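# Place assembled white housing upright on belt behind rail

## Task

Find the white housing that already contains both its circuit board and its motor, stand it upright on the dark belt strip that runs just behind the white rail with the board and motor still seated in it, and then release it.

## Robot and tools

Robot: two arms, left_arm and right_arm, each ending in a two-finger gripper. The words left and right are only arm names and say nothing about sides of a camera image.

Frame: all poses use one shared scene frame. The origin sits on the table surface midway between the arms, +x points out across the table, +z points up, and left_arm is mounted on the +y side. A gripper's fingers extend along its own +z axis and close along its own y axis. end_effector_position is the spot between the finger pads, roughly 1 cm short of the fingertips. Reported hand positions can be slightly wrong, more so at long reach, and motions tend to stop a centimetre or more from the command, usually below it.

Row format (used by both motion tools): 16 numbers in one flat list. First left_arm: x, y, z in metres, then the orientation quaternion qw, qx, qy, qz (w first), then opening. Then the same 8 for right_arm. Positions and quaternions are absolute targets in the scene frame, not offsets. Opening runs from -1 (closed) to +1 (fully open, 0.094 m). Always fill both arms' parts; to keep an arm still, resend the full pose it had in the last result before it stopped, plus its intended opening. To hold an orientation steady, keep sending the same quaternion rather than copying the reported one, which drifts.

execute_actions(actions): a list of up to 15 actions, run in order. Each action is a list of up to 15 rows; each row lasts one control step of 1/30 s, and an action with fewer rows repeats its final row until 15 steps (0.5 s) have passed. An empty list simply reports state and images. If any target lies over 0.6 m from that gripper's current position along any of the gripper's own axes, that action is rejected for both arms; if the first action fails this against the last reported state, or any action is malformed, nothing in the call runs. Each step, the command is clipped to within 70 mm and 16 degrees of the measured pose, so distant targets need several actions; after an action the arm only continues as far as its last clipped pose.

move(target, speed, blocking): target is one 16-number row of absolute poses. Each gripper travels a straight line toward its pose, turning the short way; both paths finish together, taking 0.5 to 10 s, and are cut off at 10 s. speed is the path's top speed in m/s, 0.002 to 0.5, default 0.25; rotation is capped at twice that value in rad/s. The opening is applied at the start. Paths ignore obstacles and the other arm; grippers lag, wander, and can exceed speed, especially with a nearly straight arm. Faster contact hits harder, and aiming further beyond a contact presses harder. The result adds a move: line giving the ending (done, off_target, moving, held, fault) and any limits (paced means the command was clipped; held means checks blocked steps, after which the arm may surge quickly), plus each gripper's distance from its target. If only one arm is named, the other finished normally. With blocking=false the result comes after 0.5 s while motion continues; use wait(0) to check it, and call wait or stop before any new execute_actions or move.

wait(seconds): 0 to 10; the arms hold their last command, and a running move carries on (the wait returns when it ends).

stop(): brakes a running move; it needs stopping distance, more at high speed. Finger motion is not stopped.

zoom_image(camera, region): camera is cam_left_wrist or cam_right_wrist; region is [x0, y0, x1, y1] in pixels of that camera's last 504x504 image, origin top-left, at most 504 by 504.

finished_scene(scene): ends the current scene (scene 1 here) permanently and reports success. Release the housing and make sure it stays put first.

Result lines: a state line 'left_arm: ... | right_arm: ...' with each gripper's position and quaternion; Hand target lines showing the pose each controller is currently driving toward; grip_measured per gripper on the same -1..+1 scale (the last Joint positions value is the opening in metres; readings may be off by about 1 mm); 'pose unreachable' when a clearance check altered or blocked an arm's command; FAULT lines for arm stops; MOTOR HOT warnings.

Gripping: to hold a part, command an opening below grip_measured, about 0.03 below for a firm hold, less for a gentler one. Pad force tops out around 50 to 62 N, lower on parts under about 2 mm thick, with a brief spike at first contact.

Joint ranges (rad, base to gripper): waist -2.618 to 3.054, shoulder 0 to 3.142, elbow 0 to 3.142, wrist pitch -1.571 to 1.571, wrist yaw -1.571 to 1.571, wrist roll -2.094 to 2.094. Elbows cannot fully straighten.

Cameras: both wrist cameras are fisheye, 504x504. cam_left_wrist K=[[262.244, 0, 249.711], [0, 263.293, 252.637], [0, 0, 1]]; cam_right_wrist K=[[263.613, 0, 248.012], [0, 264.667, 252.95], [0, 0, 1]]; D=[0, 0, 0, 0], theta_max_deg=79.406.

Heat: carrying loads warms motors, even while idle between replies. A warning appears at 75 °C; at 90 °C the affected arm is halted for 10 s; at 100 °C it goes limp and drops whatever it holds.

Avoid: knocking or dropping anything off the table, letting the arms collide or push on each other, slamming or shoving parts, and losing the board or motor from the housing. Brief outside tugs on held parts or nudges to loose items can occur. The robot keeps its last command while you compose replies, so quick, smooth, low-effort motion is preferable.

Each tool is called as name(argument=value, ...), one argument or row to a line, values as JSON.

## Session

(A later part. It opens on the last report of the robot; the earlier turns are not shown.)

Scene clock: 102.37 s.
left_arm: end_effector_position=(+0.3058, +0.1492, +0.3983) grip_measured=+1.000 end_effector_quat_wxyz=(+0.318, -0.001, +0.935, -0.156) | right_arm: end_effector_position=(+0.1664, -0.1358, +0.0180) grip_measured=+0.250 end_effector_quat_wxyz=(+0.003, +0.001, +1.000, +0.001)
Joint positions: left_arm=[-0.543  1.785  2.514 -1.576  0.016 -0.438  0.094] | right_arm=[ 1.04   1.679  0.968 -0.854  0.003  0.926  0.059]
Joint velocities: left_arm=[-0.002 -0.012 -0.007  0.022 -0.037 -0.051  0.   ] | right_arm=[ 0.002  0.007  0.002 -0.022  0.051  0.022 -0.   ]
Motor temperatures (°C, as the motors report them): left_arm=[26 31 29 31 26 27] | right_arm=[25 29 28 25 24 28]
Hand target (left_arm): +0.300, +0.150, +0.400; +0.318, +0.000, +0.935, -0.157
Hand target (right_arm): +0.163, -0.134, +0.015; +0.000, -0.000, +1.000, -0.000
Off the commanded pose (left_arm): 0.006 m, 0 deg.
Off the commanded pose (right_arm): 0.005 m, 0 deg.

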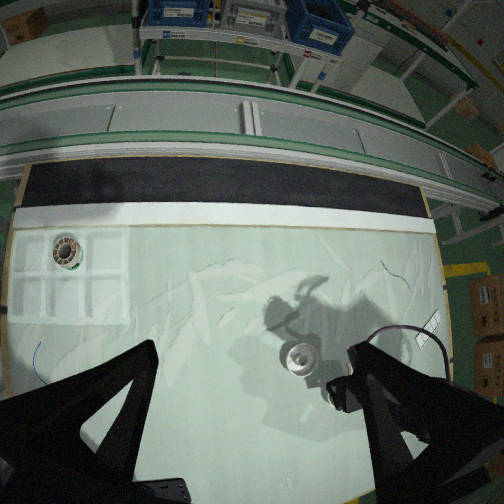

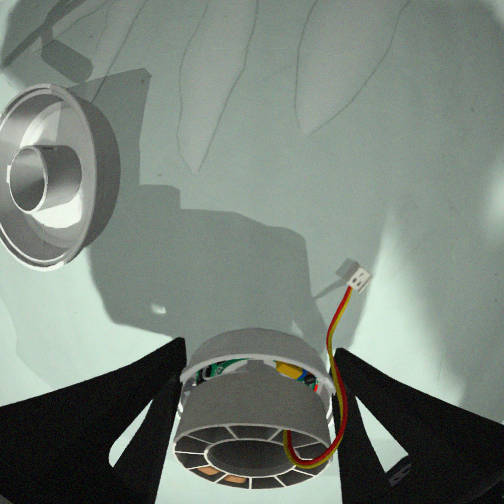

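move(
  target=[0.3,0.15,0.4,0.318,0,0.935,-0.157,1, 0.166,-0.136,0.10,0,0,1,0,0.0],
  speed=0.1,
)

Scene clock: 109.07 s.
left_arm: end_effector_position=(+0.3058, +0.1492, +0.3983) grip_measured=+1.000 end_effector_quat_wxyz=(+0.318, -0.001, +0.935, -0.156) | right_arm: end_effector_position=(+0.1645, -0.1383, +0.0875) grip_measured=+0.250 end_effector_quat_wxyz=(-0.009, +0.001, +1.000, -0.014)
Joint positions: left_arm=[-0.543  1.785  2.514 -1.576  0.016 -0.438  0.094] | right_arm=[ 1.04   1.617  1.191 -1.179  0.003  0.926  0.059]
Joint velocities: left_arm=[-0.007  0.007 -0.017 -0.081 -0.007 -0.037  0.   ] | right_arm=[ 0.012 -0.017 -0.002  0.007  0.007 -0.007 -0.   ]
Motor temperatures (°C, as the motors report them): left_arm=[26 31 29 31 26 27] | right_arm=[25 29 28 25 24 28]
Hand target (left_arm): +0.300, +0.150, +0.400; +0.318, +0.000, +0.935, -0.157
Hand target (right_arm): +0.167, -0.135, +0.099; +0.000, -0.000, +1.000, +0.000
Off the commanded pose (left_arm): 0.006 m, 0 deg.
Off the commanded pose (right_arm): 0.013 m, 2 deg.
move: off_target (right_arm)

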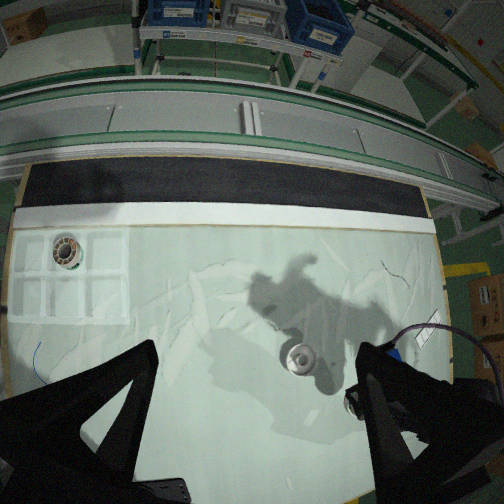

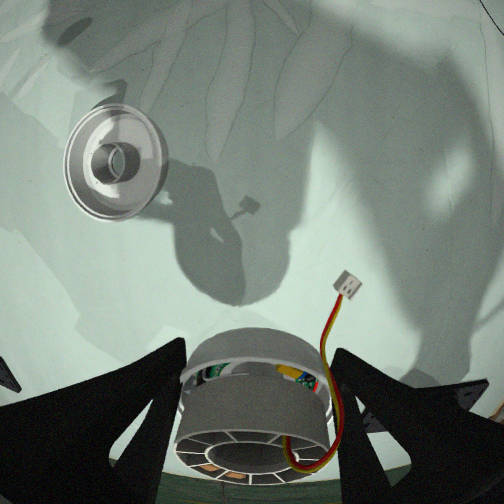

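The whole assembly is lifted. Carry toward the rail.

move(
  target=[0.3,0.15,0.4,0.318,0,0.935,-0.157,1, 0.5,-0.32,0.13,0,0,1,0,0.0],
  speed=0.15,
)

Scene clock: 113.40 s.
left_arm: end_effector_position=(+0.3058, +0.1492, +0.3983) grip_measured=+1.000 end_effector_quat_wxyz=(+0.318, -0.001, +0.935, -0.156) | right_arm: end_effector_position=(+0.4965, -0.3129, +0.1222) grip_measured=+0.250 end_effector_quat_wxyz=(+0.062, +0.007, +0.998, +0.012)
Joint positions: left_arm=[-0.543  1.785  2.514 -1.576  0.016 -0.438  0.094] | right_arm=[ 0.194  2.494  2.623 -1.574 -0.013  0.093  0.059]
Joint velocities: left_arm=[-0.007 -0.012 -0.037  0.051  0.022  0.037  0.   ] | right_arm=[ 0.007 -0.002 -0.012 -0.022  0.022  0.007  0.001]
Motor temperatures (°C, as the motors report them): left_arm=[26 31 29 31 26 27] | right_arm=[25 30 28 25 24 28]
Hand target (left_arm): +0.300, +0.150, +0.400; +0.318, +0.000, +0.935, -0.157
Hand target (right_arm): +0.498, -0.313, +0.128; +0.069, +0.002, +0.997, +0.016
Off the commanded pose (left_arm): 0.006 m, 0 deg.
Off the commanded pose (right_arm): 0.011 m, 7 deg.
joint sent to its limit (right arm) — the command would take joint 4 (wrist pitch) past its lower limit, so that joint was sent only as far as its limit.
move: off_target (right_arm)

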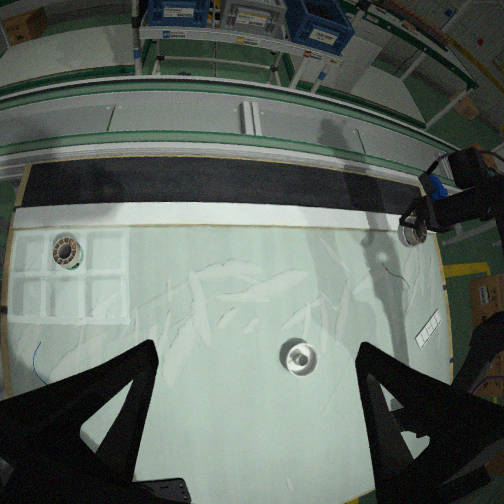

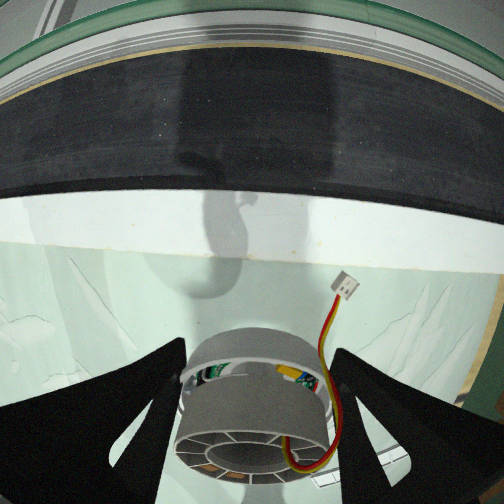

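move(
  target=[0.3,0.15,0.4,0.318,0,0.935,-0.157,1, 0.66,-0.34,0.12,0,0,1,0,0.0],
  speed=0.1,
)

Scene clock: 118.43 s.
left_arm: end_effector_position=(+0.3058, +0.1492, +0.3983) grip_measured=+1.000 end_effector_quat_wxyz=(+0.318, -0.001, +0.935, -0.156) | right_arm: end_effector_position=(+0.6519, -0.3327, +0.0998) grip_measured=+0.250 end_effector_quat_wxyz=(+0.313, +0.007, +0.950, +0.018)
Joint positions: left_arm=[-0.543  1.785  2.514 -1.576  0.016 -0.438  0.094] | right_arm=[ 0.145  2.746  2.825 -1.012 -0.013  0.049  0.059]
Joint velocities: left_arm=[ 0.002 -0.032 -0.007  0.022  0.022  0.037  0.   ] | right_arm=[-0.002 -0.012 -0.007 -0.022 -0.037 -0.051  0.   ]
Motor temperatures (°C, as the motors report them): left_arm=[26 31 29 31 26 27] | right_arm=[25 31 29 26 24 28]
Hand target (left_arm): +0.300, +0.150, +0.400; +0.318, +0.000, +0.935, -0.157
Hand target (right_arm): +0.660, -0.339, +0.116; +0.339, +0.007, +0.941, +0.017
Off the commanded pose (left_arm): 0.006 m, 0 deg.
Off the commanded pose (right_arm): 0.023 m, 37 deg; orientation clipped at the last step of the last action.
elbow stopped short (right arm): the move would have taken joint 3 (elbow) straighter than the controller allows; a more bent joint 3 avoids this.
move: off_target (right_arm); limits=paced

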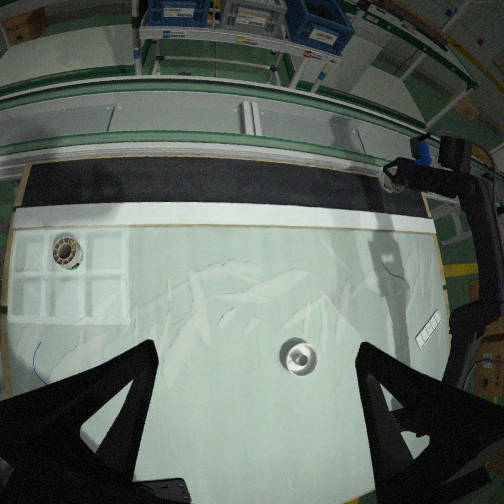

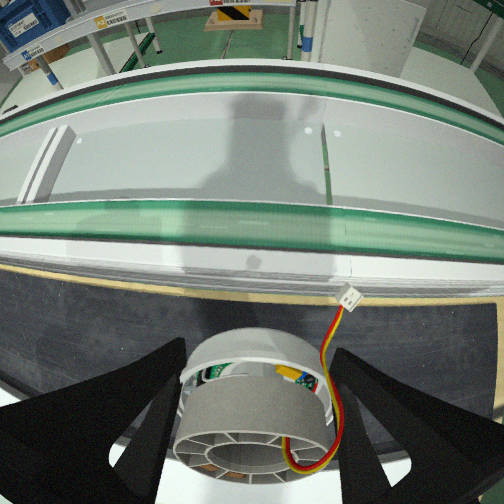

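move(
  target=[0.3,0.15,0.4,0.318,0,0.935,-0.157,1, 0.42,-0.36,0.10,0,0,1,0,0.0],
  speed=0.15,
)

Scene clock: 129.77 s.
left_arm: end_effector_position=(+0.3058, +0.1492, +0.3983) grip_measured=+1.000 end_effector_quat_wxyz=(+0.318, -0.001, +0.935, -0.156) | right_arm: end_effector_position=(+0.4213, -0.3551, +0.0926) grip_measured=+0.250 end_effector_quat_wxyz=(-0.008, -0.004, +1.000, +0.004)
Joint positions: left_arm=[-0.543  1.785  2.514 -1.576  0.016 -0.438  0.094] | right_arm=[ 0.11   2.183  1.968 -1.371 -0.008 -0.013  0.059]
Joint velocities: left_arm=[-0.012 -0.017  0.002 -0.066 -0.007  0.037  0.   ] | right_arm=[ 0.002 -0.007 -0.012 -0.11   0.081  0.037  0.   ]
Motor temperatures (°C, as the motors report them): left_arm=[26 31 29 31 26 27] | right_arm=[25 34 29 27 24 28]
Hand target (left_arm): +0.300, +0.150, +0.400; +0.318, +0.000, +0.935, -0.157
Hand target (right_arm): +0.417, -0.361, +0.104; -0.001, -0.003, +1.000, +0.001
Off the commanded pose (left_arm): 0.006 m, 0 deg.
Off the commanded pose (right_arm): 0.009 m, 1 deg.
move: done

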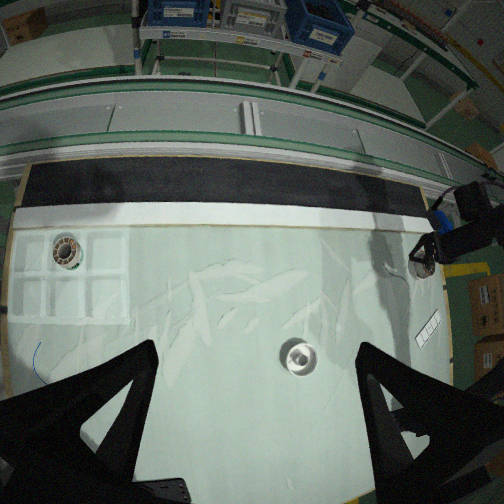

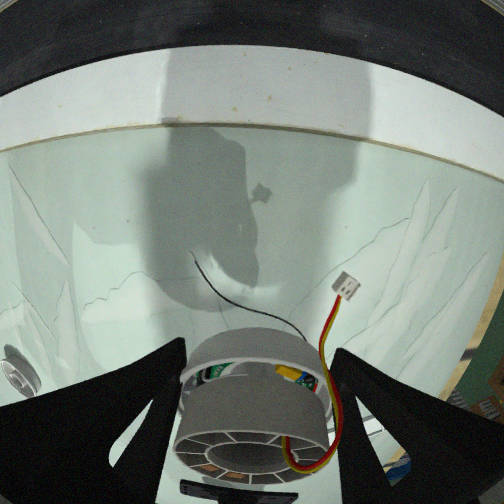

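move(
  target=[0.3,0.15,0.4,0.318,0,0.935,-0.157,1, 0.42,-0.36,0.02,0,0,1,0,0.0],
  speed=0.06,
)

Scene clock: 132.97 s.
left_arm: end_effector_position=(+0.3058, +0.1492, +0.3983) grip_measured=+1.000 end_effector_quat_wxyz=(+0.318, -0.001, +0.935, -0.156) | right_arm: end_effector_position=(+0.4178, -0.3556, +0.0222) grip_measured=+0.250 end_effector_quat_wxyz=(-0.002, -0.004, +1.000, +0.003)
Joint positions: left_arm=[-0.543  1.785  2.514 -1.576  0.016 -0.438  0.094] | right_arm=[ 0.11   2.191  1.699 -1.083 -0.005 -0.013  0.059]
Joint velocities: left_arm=[ 0.002 -0.022  0.017 -0.095  0.007  0.081  0.   ] | right_arm=[-0.017  0.012  0.007 -0.066  0.037  0.007  0.001]
Motor temperatures (°C, as the motors report them): left_arm=[26 31 29 31 26 27] | right_arm=[25 34 29 27 24 28]
Hand target (left_arm): +0.300, +0.150, +0.400; +0.318, +0.000, +0.935, -0.157
Hand target (right_arm): +0.419, -0.360, +0.020; -0.000, +0.000, +1.000, +0.000
Off the commanded pose (left_arm): 0.006 m, 0 deg.
Off the commanded pose (right_arm): 0.005 m, 1 deg.
move: done

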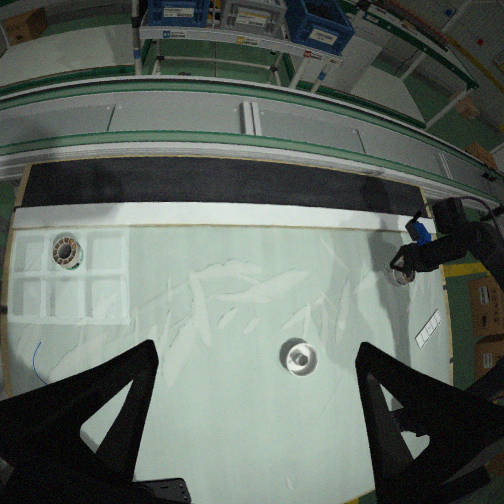

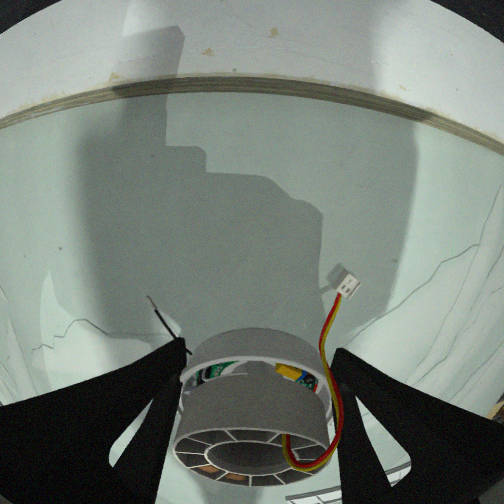

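execute_actions(
  actions=[
    [[0.3,0.15,0.4,0.318,0,0.935,-0.157,1, 0.42,-0.36,0.02,0,0,1,0,1]],
  ],
)

move(
  target=[0.3,0.15,0.4,0.318,0,0.935,-0.157,1, 0.42,-0.36,0.10,0,0,1,0,1],
  speed=0.1,
)

move(
  target=[0.3,0.15,0.4,0.318,0,0.935,-0.157,1, 0.42,-0.36,0.10,0.301,0,0.954,0,1],
  speed=0.3,
)

Scene clock: 139.03 s.
left_arm: end_effector_position=(+0.3058, +0.1492, +0.3983) grip_measured=+1.000 end_effector_quat_wxyz=(+0.318, -0.001, +0.935, -0.156) | right_arm: end_effector_position=(+0.4181, -0.3556, +0.0222) grip_measured=+1.000 end_effector_quat_wxyz=(-0.002, -0.004, +1.000, +0.003)
Joint positions: left_arm=[-0.543  1.785  2.514 -1.576  0.016 -0.438  0.094] | right_arm=[ 0.11   2.191  1.699 -1.082 -0.005 -0.013  0.094]
Joint velocities: left_arm=[ 0.007  0.012  0.002 -0.022 -0.007  0.007  0.   ] | right_arm=[ 0.012 -0.002  0.017 -0.081 -0.051 -0.022  0.   ]
Motor temperatures (°C, as the motors report them): left_arm=[26 31 29 32 26 27] | right_arm=[25 34 29 26 24 28]
Hand target (left_arm): +0.300, +0.150, +0.400; +0.318, +0.000, +0.935, -0.157
Hand target (right_arm): +0.420, -0.360, +0.020; -0.000, +0.000, +1.000, +0.000
Off the commanded pose (left_arm): 0.006 m, 0 deg.
Off the commanded pose (right_arm): 0.005 m, 1 deg.

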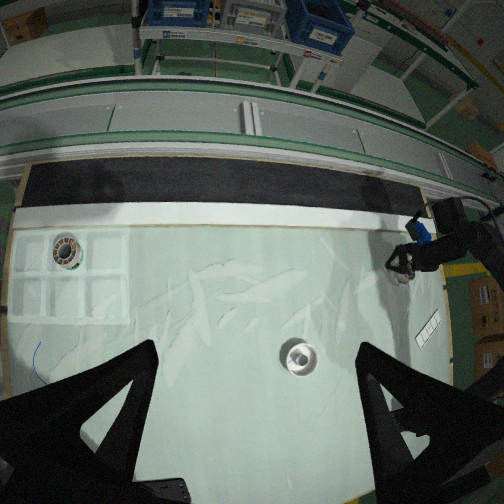

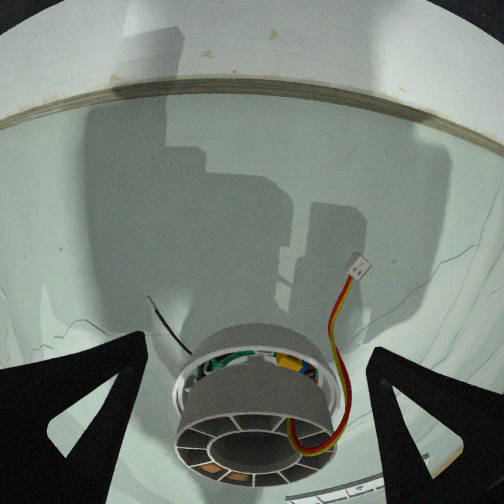

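Scene clock: 140.40 s.
left_arm: end_effector_position=(+0.3058, +0.1492, +0.3983) grip_measured=+1.000 end_effector_quat_wxyz=(+0.318, -0.001, +0.935, -0.156) | right_arm: end_effector_position=(+0.4182, -0.3556, +0.0870) grip_measured=+1.000 end_effector_quat_wxyz=(-0.015, -0.004, +1.000, +0.003)
Joint positions: left_arm=[-0.543  1.785  2.514 -1.576  0.016 -0.438  0.094] | right_arm=[ 0.11   2.185  1.948 -1.364 -0.005 -0.013  0.094]
Joint velocities: left_arm=[-0.012  0.017 -0.007  0.037 -0.007 -0.066  0.   ] | right_arm=[ 0.012 -0.012  0.002 -0.022  0.066 -0.037  0.   ]
Motor temperatures (°C, as the motors report them): left_arm=[26 31 29 32 26 27] | right_arm=[25 34 29 26 24 28]
Hand target (left_arm): +0.300, +0.150, +0.400; +0.318, +0.000, +0.935, -0.157
Hand target (right_arm): +0.421, -0.360, +0.100; -0.000, +0.000, +1.000, +0.000
Off the commanded pose (left_arm): 0.006 m, 0 deg.
Off the commanded pose (right_arm): 0.014 m, 2 deg.
move: off_target (right_arm)

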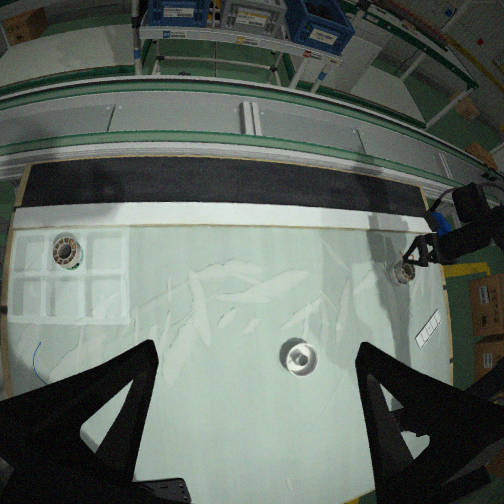

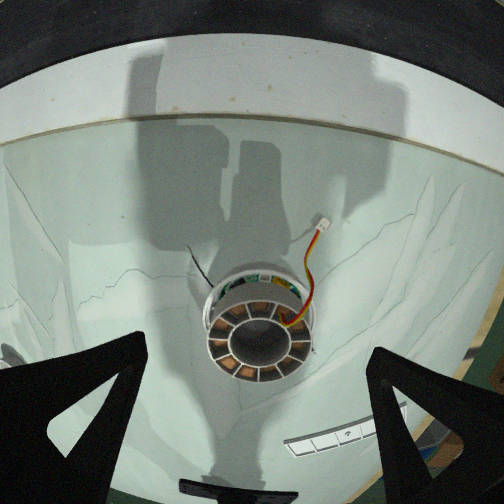

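Scene clock: 142.27 s.
left_arm: end_effector_position=(+0.3058, +0.1492, +0.3983) grip_measured=+1.000 end_effector_quat_wxyz=(+0.318, -0.001, +0.935, -0.156) | right_arm: end_effector_position=(+0.4207, -0.3556, +0.0901) grip_measured=+1.000 end_effector_quat_wxyz=(+0.292, -0.005, +0.957, -0.000)
Joint positions: left_arm=[-0.543  1.785  2.514 -1.576  0.016 -0.438  0.094] | right_arm=[ 0.11   1.659  1.074 -0.394 -0.005 -0.013  0.094]
Joint velocities: left_arm=[-0.017  0.022 -0.007  0.007 -0.051  0.081  0.   ] | right_arm=[ 0.017 -0.002  0.002  0.066  0.037  0.007  0.   ]
Motor temperatures (°C, as the motors report them): left_arm=[26 31 29 32 26 27] | right_arm=[25 34 29 26 24 28]
Hand target (left_arm): +0.300, +0.150, +0.400; +0.318, +0.000, +0.935, -0.157
Hand target (right_arm): +0.420, -0.360, +0.096; +0.301, +0.003, +0.954, -0.002
Off the commanded pose (left_arm): 0.006 m, 0 deg.
Off the commanded pose (right_arm): 0.011 m, 1 deg.
move: off_target (right_arm)

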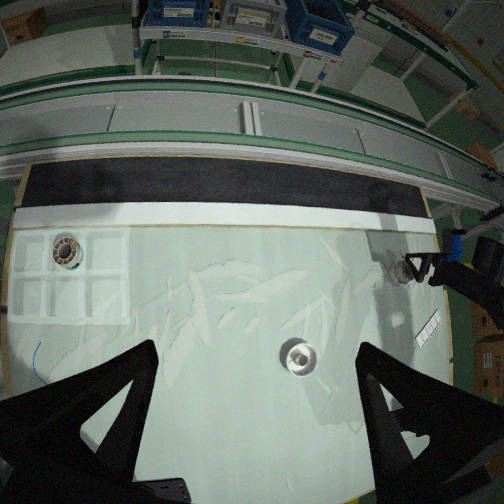

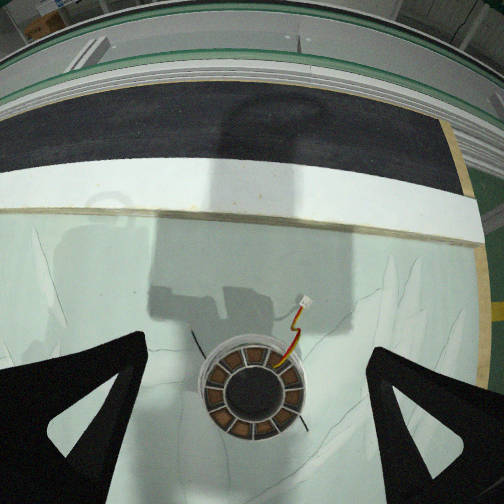

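Descend around it.

move(
  target=[0.3,0.15,0.4,0.318,0,0.935,-0.157,1, 0.42,-0.36,0.02,0.301,0,0.954,0,1],
  speed=0.05,
)

Scene clock: 145.17 s.
left_arm: end_effector_position=(+0.3058, +0.1492, +0.3983) grip_measured=+1.000 end_effector_quat_wxyz=(+0.318, -0.001, +0.935, -0.156) | right_arm: end_effector_position=(+0.4210, -0.3556, +0.0258) grip_measured=+1.000 end_effector_quat_wxyz=(+0.305, -0.005, +0.952, -0.000)
Joint positions: left_arm=[-0.543  1.785  2.514 -1.576  0.016 -0.438  0.094] | right_arm=[ 0.11   1.769  0.895 -0.077 -0.005 -0.013  0.094]
Joint velocities: left_arm=[-0.002 -0.012 -0.007 -0.022  0.007 -0.007  0.   ] | right_arm=[ 0.007  0.012 -0.002 -0.037 -0.037  0.081  0.   ]
Motor temperatures (°C, as the motors report them): left_arm=[26 31 29 32 26 27] | right_arm=[25 34 29 27 24 28]
Hand target (left_arm): +0.300, +0.150, +0.400; +0.318, +0.000, +0.935, -0.157
Hand target (right_arm): +0.419, -0.360, +0.021; +0.301, +0.000, +0.954, +0.000
Off the commanded pose (left_arm): 0.006 m, 0 deg.
Off the commanded pose (right_arm): 0.007 m, 1 deg.
move: done

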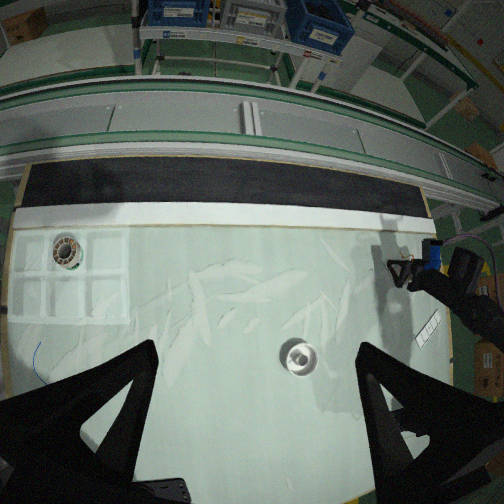

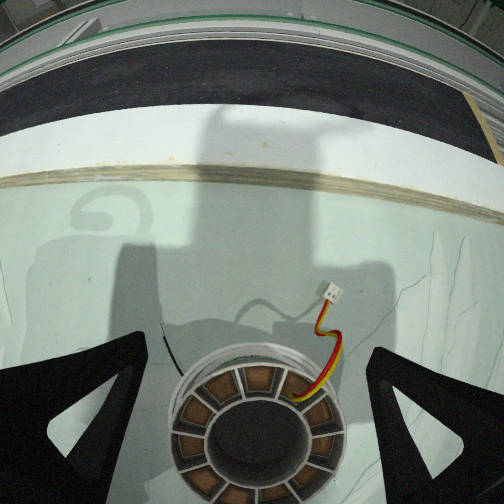

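execute_actions(
  actions=[
    [[0.3,0.15,0.4,0.318,0,0.935,-0.157,1, 0.42,-0.36,0.013,0.301,0,0.954,0,1]],
    [[0.3,0.15,0.4,0.318,0,0.935,-0.157,1, 0.42,-0.36,0.013,0.301,0,0.954,0,0.4]],
    [[0.3,0.15,0.4,0.318,0,0.935,-0.157,1, 0.42,-0.36,0.013,0.301,0,0.954,0,0.0]],
  ],
)

Scene clock: 148.37 s.
left_arm: end_effector_position=(+0.3058, +0.1492, +0.3983) grip_measured=+1.000 end_effector_quat_wxyz=(+0.318, -0.001, +0.935, -0.156) | right_arm: end_effector_position=(+0.4223, -0.3556, +0.0188) grip_measured=+0.323 end_effector_quat_wxyz=(+0.306, -0.005, +0.952, -0.000)
Joint positions: left_arm=[-0.543  1.785  2.514 -1.576  0.016 -0.438  0.094] | right_arm=[ 0.11   1.79   0.886 -0.045 -0.005 -0.013  0.062]
Joint velocities: left_arm=[ 0.002 -0.027  0.002  0.037  0.022  0.037  0.   ] | right_arm=[-0.002  0.012 -0.002  0.051  0.11   0.095  0.   ]
Motor temperatures (°C, as the motors report them): left_arm=[26 31 29 32 26 27] | right_arm=[25 33 29 27 24 28]
Hand target (left_arm): +0.300, +0.150, +0.400; +0.318, +0.000, +0.935, -0.157
Hand target (right_arm): +0.420, -0.360, +0.013; +0.301, +0.000, +0.954, +0.000
Off the commanded pose (left_arm): 0.006 m, 0 deg.
Off the commanded pose (right_arm): 0.008 m, 1 deg.

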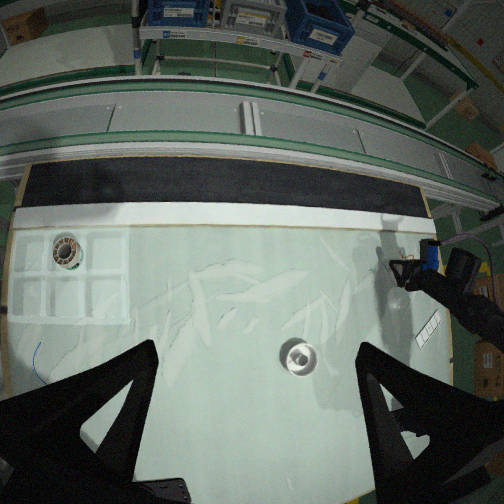

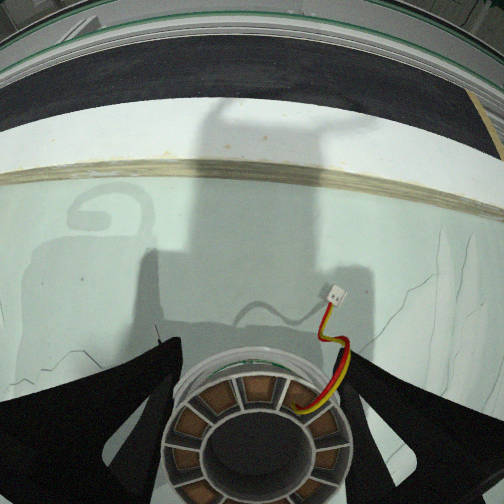

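Gripped (62 mm). Lift and check.

move(
  target=[0.3,0.15,0.4,0.318,0,0.935,-0.157,1, 0.42,-0.36,0.12,0.301,0,0.954,0,0.0],
  speed=0.08,
)

Scene clock: 151.10 s.
left_arm: end_effector_position=(+0.3058, +0.1492, +0.3983) grip_measured=+1.000 end_effector_quat_wxyz=(+0.318, -0.001, +0.935, -0.156) | right_arm: end_effector_position=(+0.4136, -0.3555, +0.0984) grip_measured=+0.323 end_effector_quat_wxyz=(+0.274, -0.004, +0.962, -0.000)
Joint positions: left_arm=[-0.543  1.785  2.514 -1.576  0.016 -0.438  0.094] | right_arm=[ 0.11   1.645  1.114 -0.484 -0.005 -0.013  0.062]
Joint velocities: left_arm=[-0.007 -0.012 -0.002 -0.022 -0.022 -0.007  0.   ] | right_arm=[-0.022 -0.002 -0.002 -0.022  0.051  0.022  0.   ]
Motor temperatures (°C, as the motors report them): left_arm=[26 31 29 32 26 27] | right_arm=[25 33 29 27 24 28]
Hand target (left_arm): +0.300, +0.150, +0.400; +0.318, +0.000, +0.935, -0.157
Hand target (right_arm): +0.421, -0.360, +0.119; +0.301, -0.000, +0.954, +0.000
Off the commanded pose (left_arm): 0.006 m, 0 deg.
Off the commanded pose (right_arm): 0.023 m, 3 deg.
move: off_target (right_arm)

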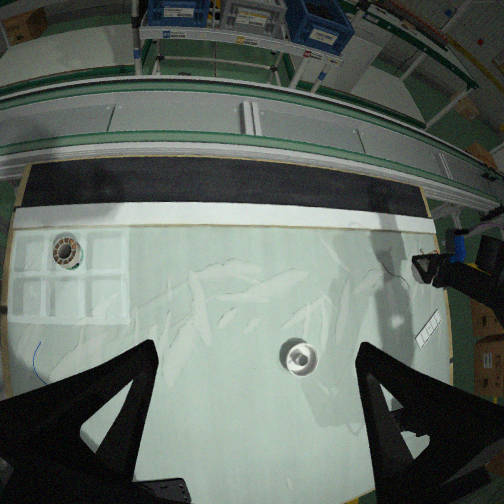

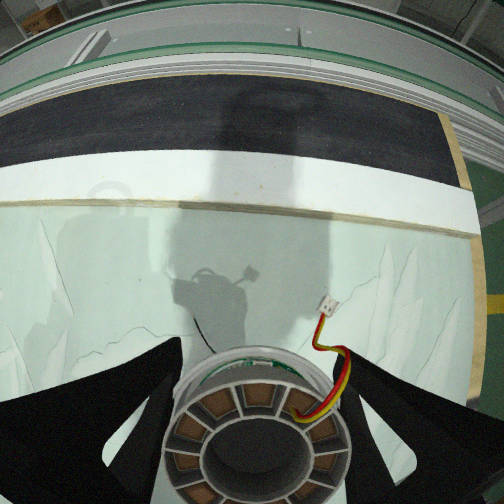

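Now over the rail.

move(
  target=[0.3,0.15,0.4,0.318,0,0.935,-0.157,1, 0.65,-0.35,0.12,0.301,0,0.954,0,0.0],
  speed=0.12,
)

Scene clock: 155.07 s.
left_arm: end_effector_position=(+0.3058, +0.1492, +0.3983) grip_measured=+1.000 end_effector_quat_wxyz=(+0.318, -0.001, +0.935, -0.156) | right_arm: end_effector_position=(+0.6482, -0.3579, +0.1038) grip_measured=+0.323 end_effector_quat_wxyz=(+0.309, +0.002, +0.951, -0.001)
Joint positions: left_arm=[-0.543  1.785  2.514 -1.576  0.016 -0.438  0.094] | right_arm=[ 0.11   2.733  2.822 -1.032  0.    -0.002  0.062]
Joint velocities: left_arm=[-0.007 -0.007 -0.007 -0.007 -0.022 -0.022  0.   ] | right_arm=[ 0.007 -0.012  0.017  0.037  0.007 -0.051 -0.001]
Motor temperatures (°C, as the motors report them): left_arm=[26 31 29 32 26 27] | right_arm=[25 33 29 27 24 28]
Hand target (left_arm): +0.300, +0.150, +0.400; +0.318, +0.000, +0.935, -0.157
Hand target (right_arm): +0.652, -0.349, +0.119; +0.326, +0.000, +0.945, +0.000
Off the commanded pose (left_arm): 0.006 m, 0 deg.
Off the commanded pose (right_arm): 0.018 m, 1 deg.
elbow stopped short (right arm): the move would have taken joint 3 (elbow) straighter than the controller allows; a more bent joint 3 avoids this.
move: off_target (right_arm)

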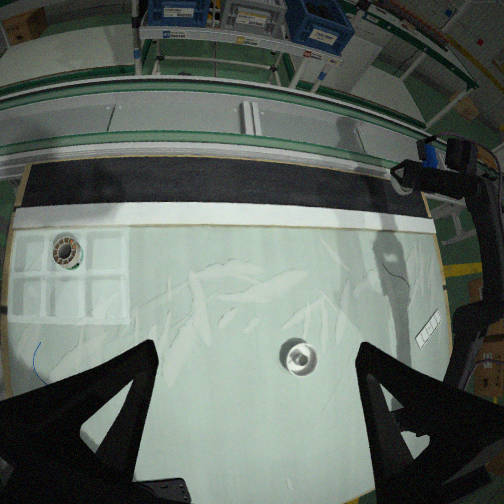

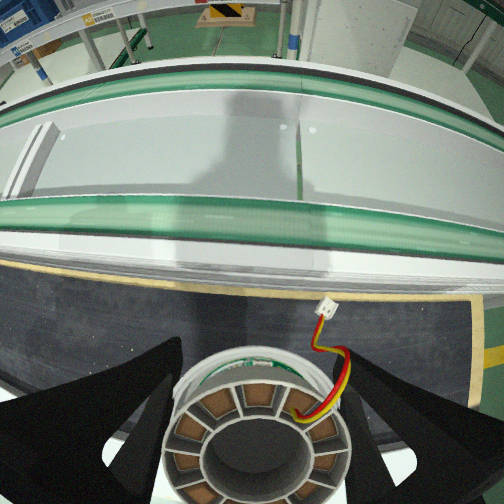

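move(
  target=[0.3,0.15,0.4,0.318,0,0.935,-0.157,1, 0.65,-0.355,0.03,0.301,0,0.954,0,0.0],
  speed=0.05,
)

Scene clock: 159.80 s.
left_arm: end_effector_position=(+0.3058, +0.1492, +0.3983) grip_measured=+1.000 end_effector_quat_wxyz=(+0.318, -0.001, +0.935, -0.156) | right_arm: end_effector_position=(+0.6470, -0.3580, +0.0229) grip_measured=+0.323 end_effector_quat_wxyz=(+0.293, +0.002, +0.956, -0.001)
Joint positions: left_arm=[-0.543  1.785  2.514 -1.576  0.016 -0.438  0.094] | right_arm=[ 0.11   2.664  2.38  -0.692  0.001 -0.002  0.062]
Joint velocities: left_arm=[-0.002 -0.032 -0.007  0.022 -0.066  0.007  0.   ] | right_arm=[-0.012 -0.012 -0.017  0.125 -0.007 -0.051 -0.001]
Motor temperatures (°C, as the motors report them): left_arm=[26 31 29 32 26 27] | right_arm=[25 35 30 28 24 28]
Hand target (left_arm): +0.300, +0.150, +0.400; +0.318, +0.000, +0.935, -0.157
Hand target (right_arm): +0.648, -0.355, +0.030; +0.300, -0.000, +0.954, -0.000
Off the commanded pose (left_arm): 0.006 m, 0 deg.
Off the commanded pose (right_arm): 0.008 m, 1 deg.
move: done

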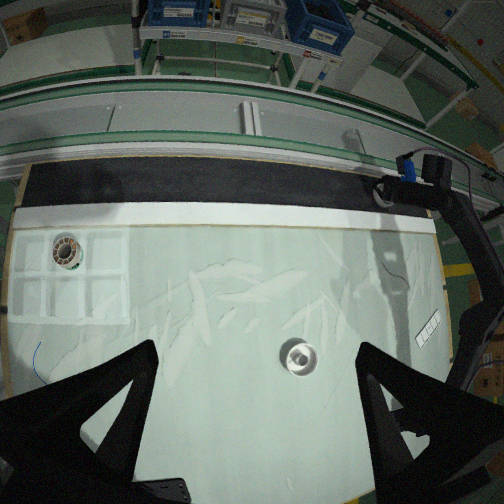

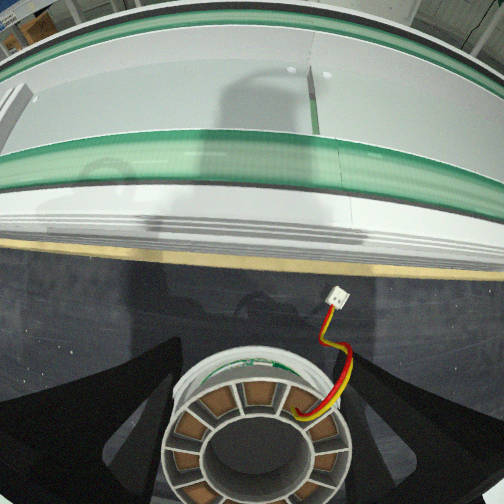

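z is 0.023, close to the 0.019 grasp height, so I'll release and retreat.

execute_actions(
  actions=[
    [[0.3,0.15,0.4,0.318,0,0.935,-0.157,1, 0.647,-0.358,0.026,0.3,0,0.954,0,1]],
  ],
)

move(
  target=[0.3,0.15,0.4,0.318,0,0.935,-0.157,1, 0.60,-0.358,0.14,0.3,0,0.954,0,1],
  speed=0.1,
)

Scene clock: 162.13 s.
left_arm: end_effector_position=(+0.3058, +0.1492, +0.3983) grip_measured=+1.000 end_effector_quat_wxyz=(+0.318, -0.001, +0.935, -0.156) | right_arm: end_effector_position=(+0.6455, -0.3579, +0.0162) grip_measured=+1.000 end_effector_quat_wxyz=(+0.291, +0.002, +0.957, -0.001)
Joint positions: left_arm=[-0.543  1.785  2.514 -1.576  0.016 -0.438  0.094] | right_arm=[ 0.11   2.661  2.349 -0.668  0.001 -0.002  0.094]
Joint velocities: left_arm=[-0.007  0.002  0.022 -0.007 -0.037 -0.037  0.   ] | right_arm=[-0.007 -0.002 -0.012  0.022 -0.007 -0.037  0.   ]
Motor temperatures (°C, as the motors report them): left_arm=[26 31 29 32 26 27] | right_arm=[25 36 30 28 24 28]
Hand target (left_arm): +0.300, +0.150, +0.400; +0.318, +0.000, +0.935, -0.157
Hand target (right_arm): +0.647, -0.358, +0.026; +0.300, +0.000, +0.954, -0.000
Off the commanded pose (left_arm): 0.006 m, 0 deg.
Off the commanded pose (right_arm): 0.010 m, 1 deg.

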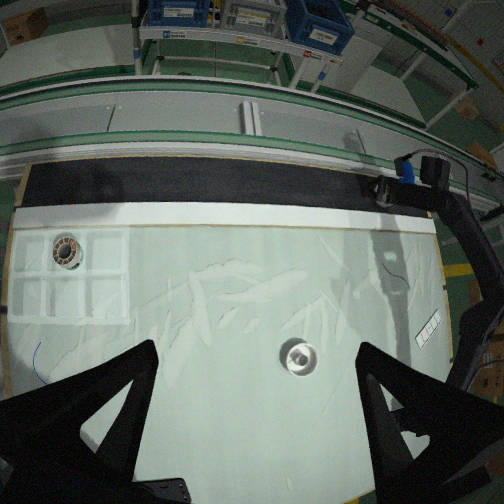

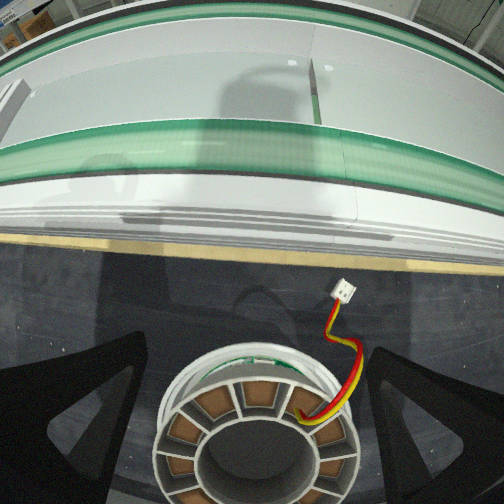

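Scene clock: 163.97 s.
left_arm: end_effector_position=(+0.3058, +0.1492, +0.3983) grip_measured=+1.000 end_effector_quat_wxyz=(+0.318, -0.001, +0.935, -0.156) | right_arm: end_effector_position=(+0.6015, -0.3577, +0.1243) grip_measured=+1.000 end_effector_quat_wxyz=(+0.289, +0.002, +0.957, -0.001)
Joint positions: left_arm=[-0.543  1.785  2.514 -1.576  0.016 -0.438  0.094] | right_arm=[ 0.11   2.386  2.272 -0.869  0.001 -0.002  0.094]
Joint velocities: left_arm=[-0.007 -0.007 -0.032  0.007  0.051  0.007  0.   ] | right_arm=[-0.017 -0.022 -0.007 -0.007 -0.022  0.037  0.   ]
Motor temperatures (°C, as the motors report them): left_arm=[26 31 29 32 26 27] | right_arm=[25 36 30 28 24 28]
Hand target (left_arm): +0.300, +0.150, +0.400; +0.318, +0.000, +0.935, -0.157
Hand target (right_arm): +0.601, -0.358, +0.140; +0.300, +0.000, +0.954, -0.000
Off the commanded pose (left_arm): 0.006 m, 0 deg.
Off the commanded pose (right_arm): 0.016 m, 1 deg.
move: off_target (right_arm)

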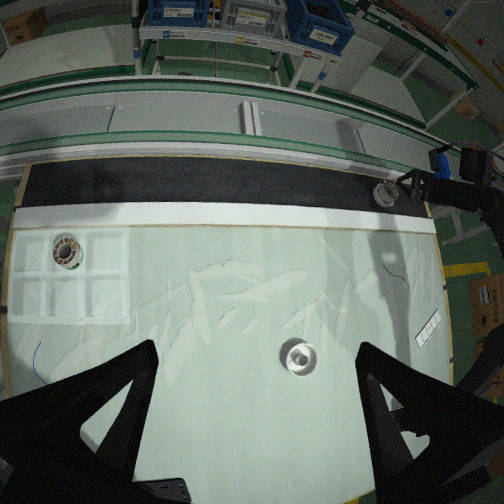

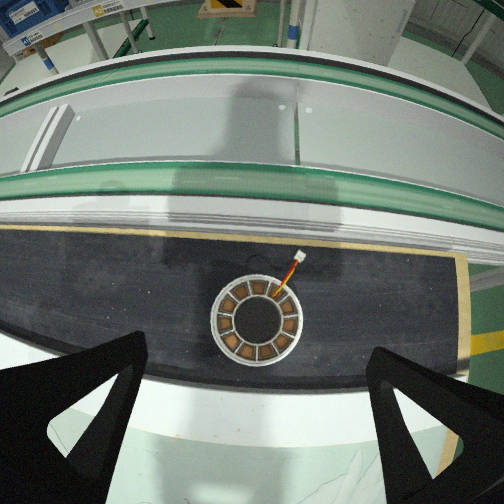

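It's upright on the belt.

finished_scene(
  scene=1,
)

The scene is finished: the task was done.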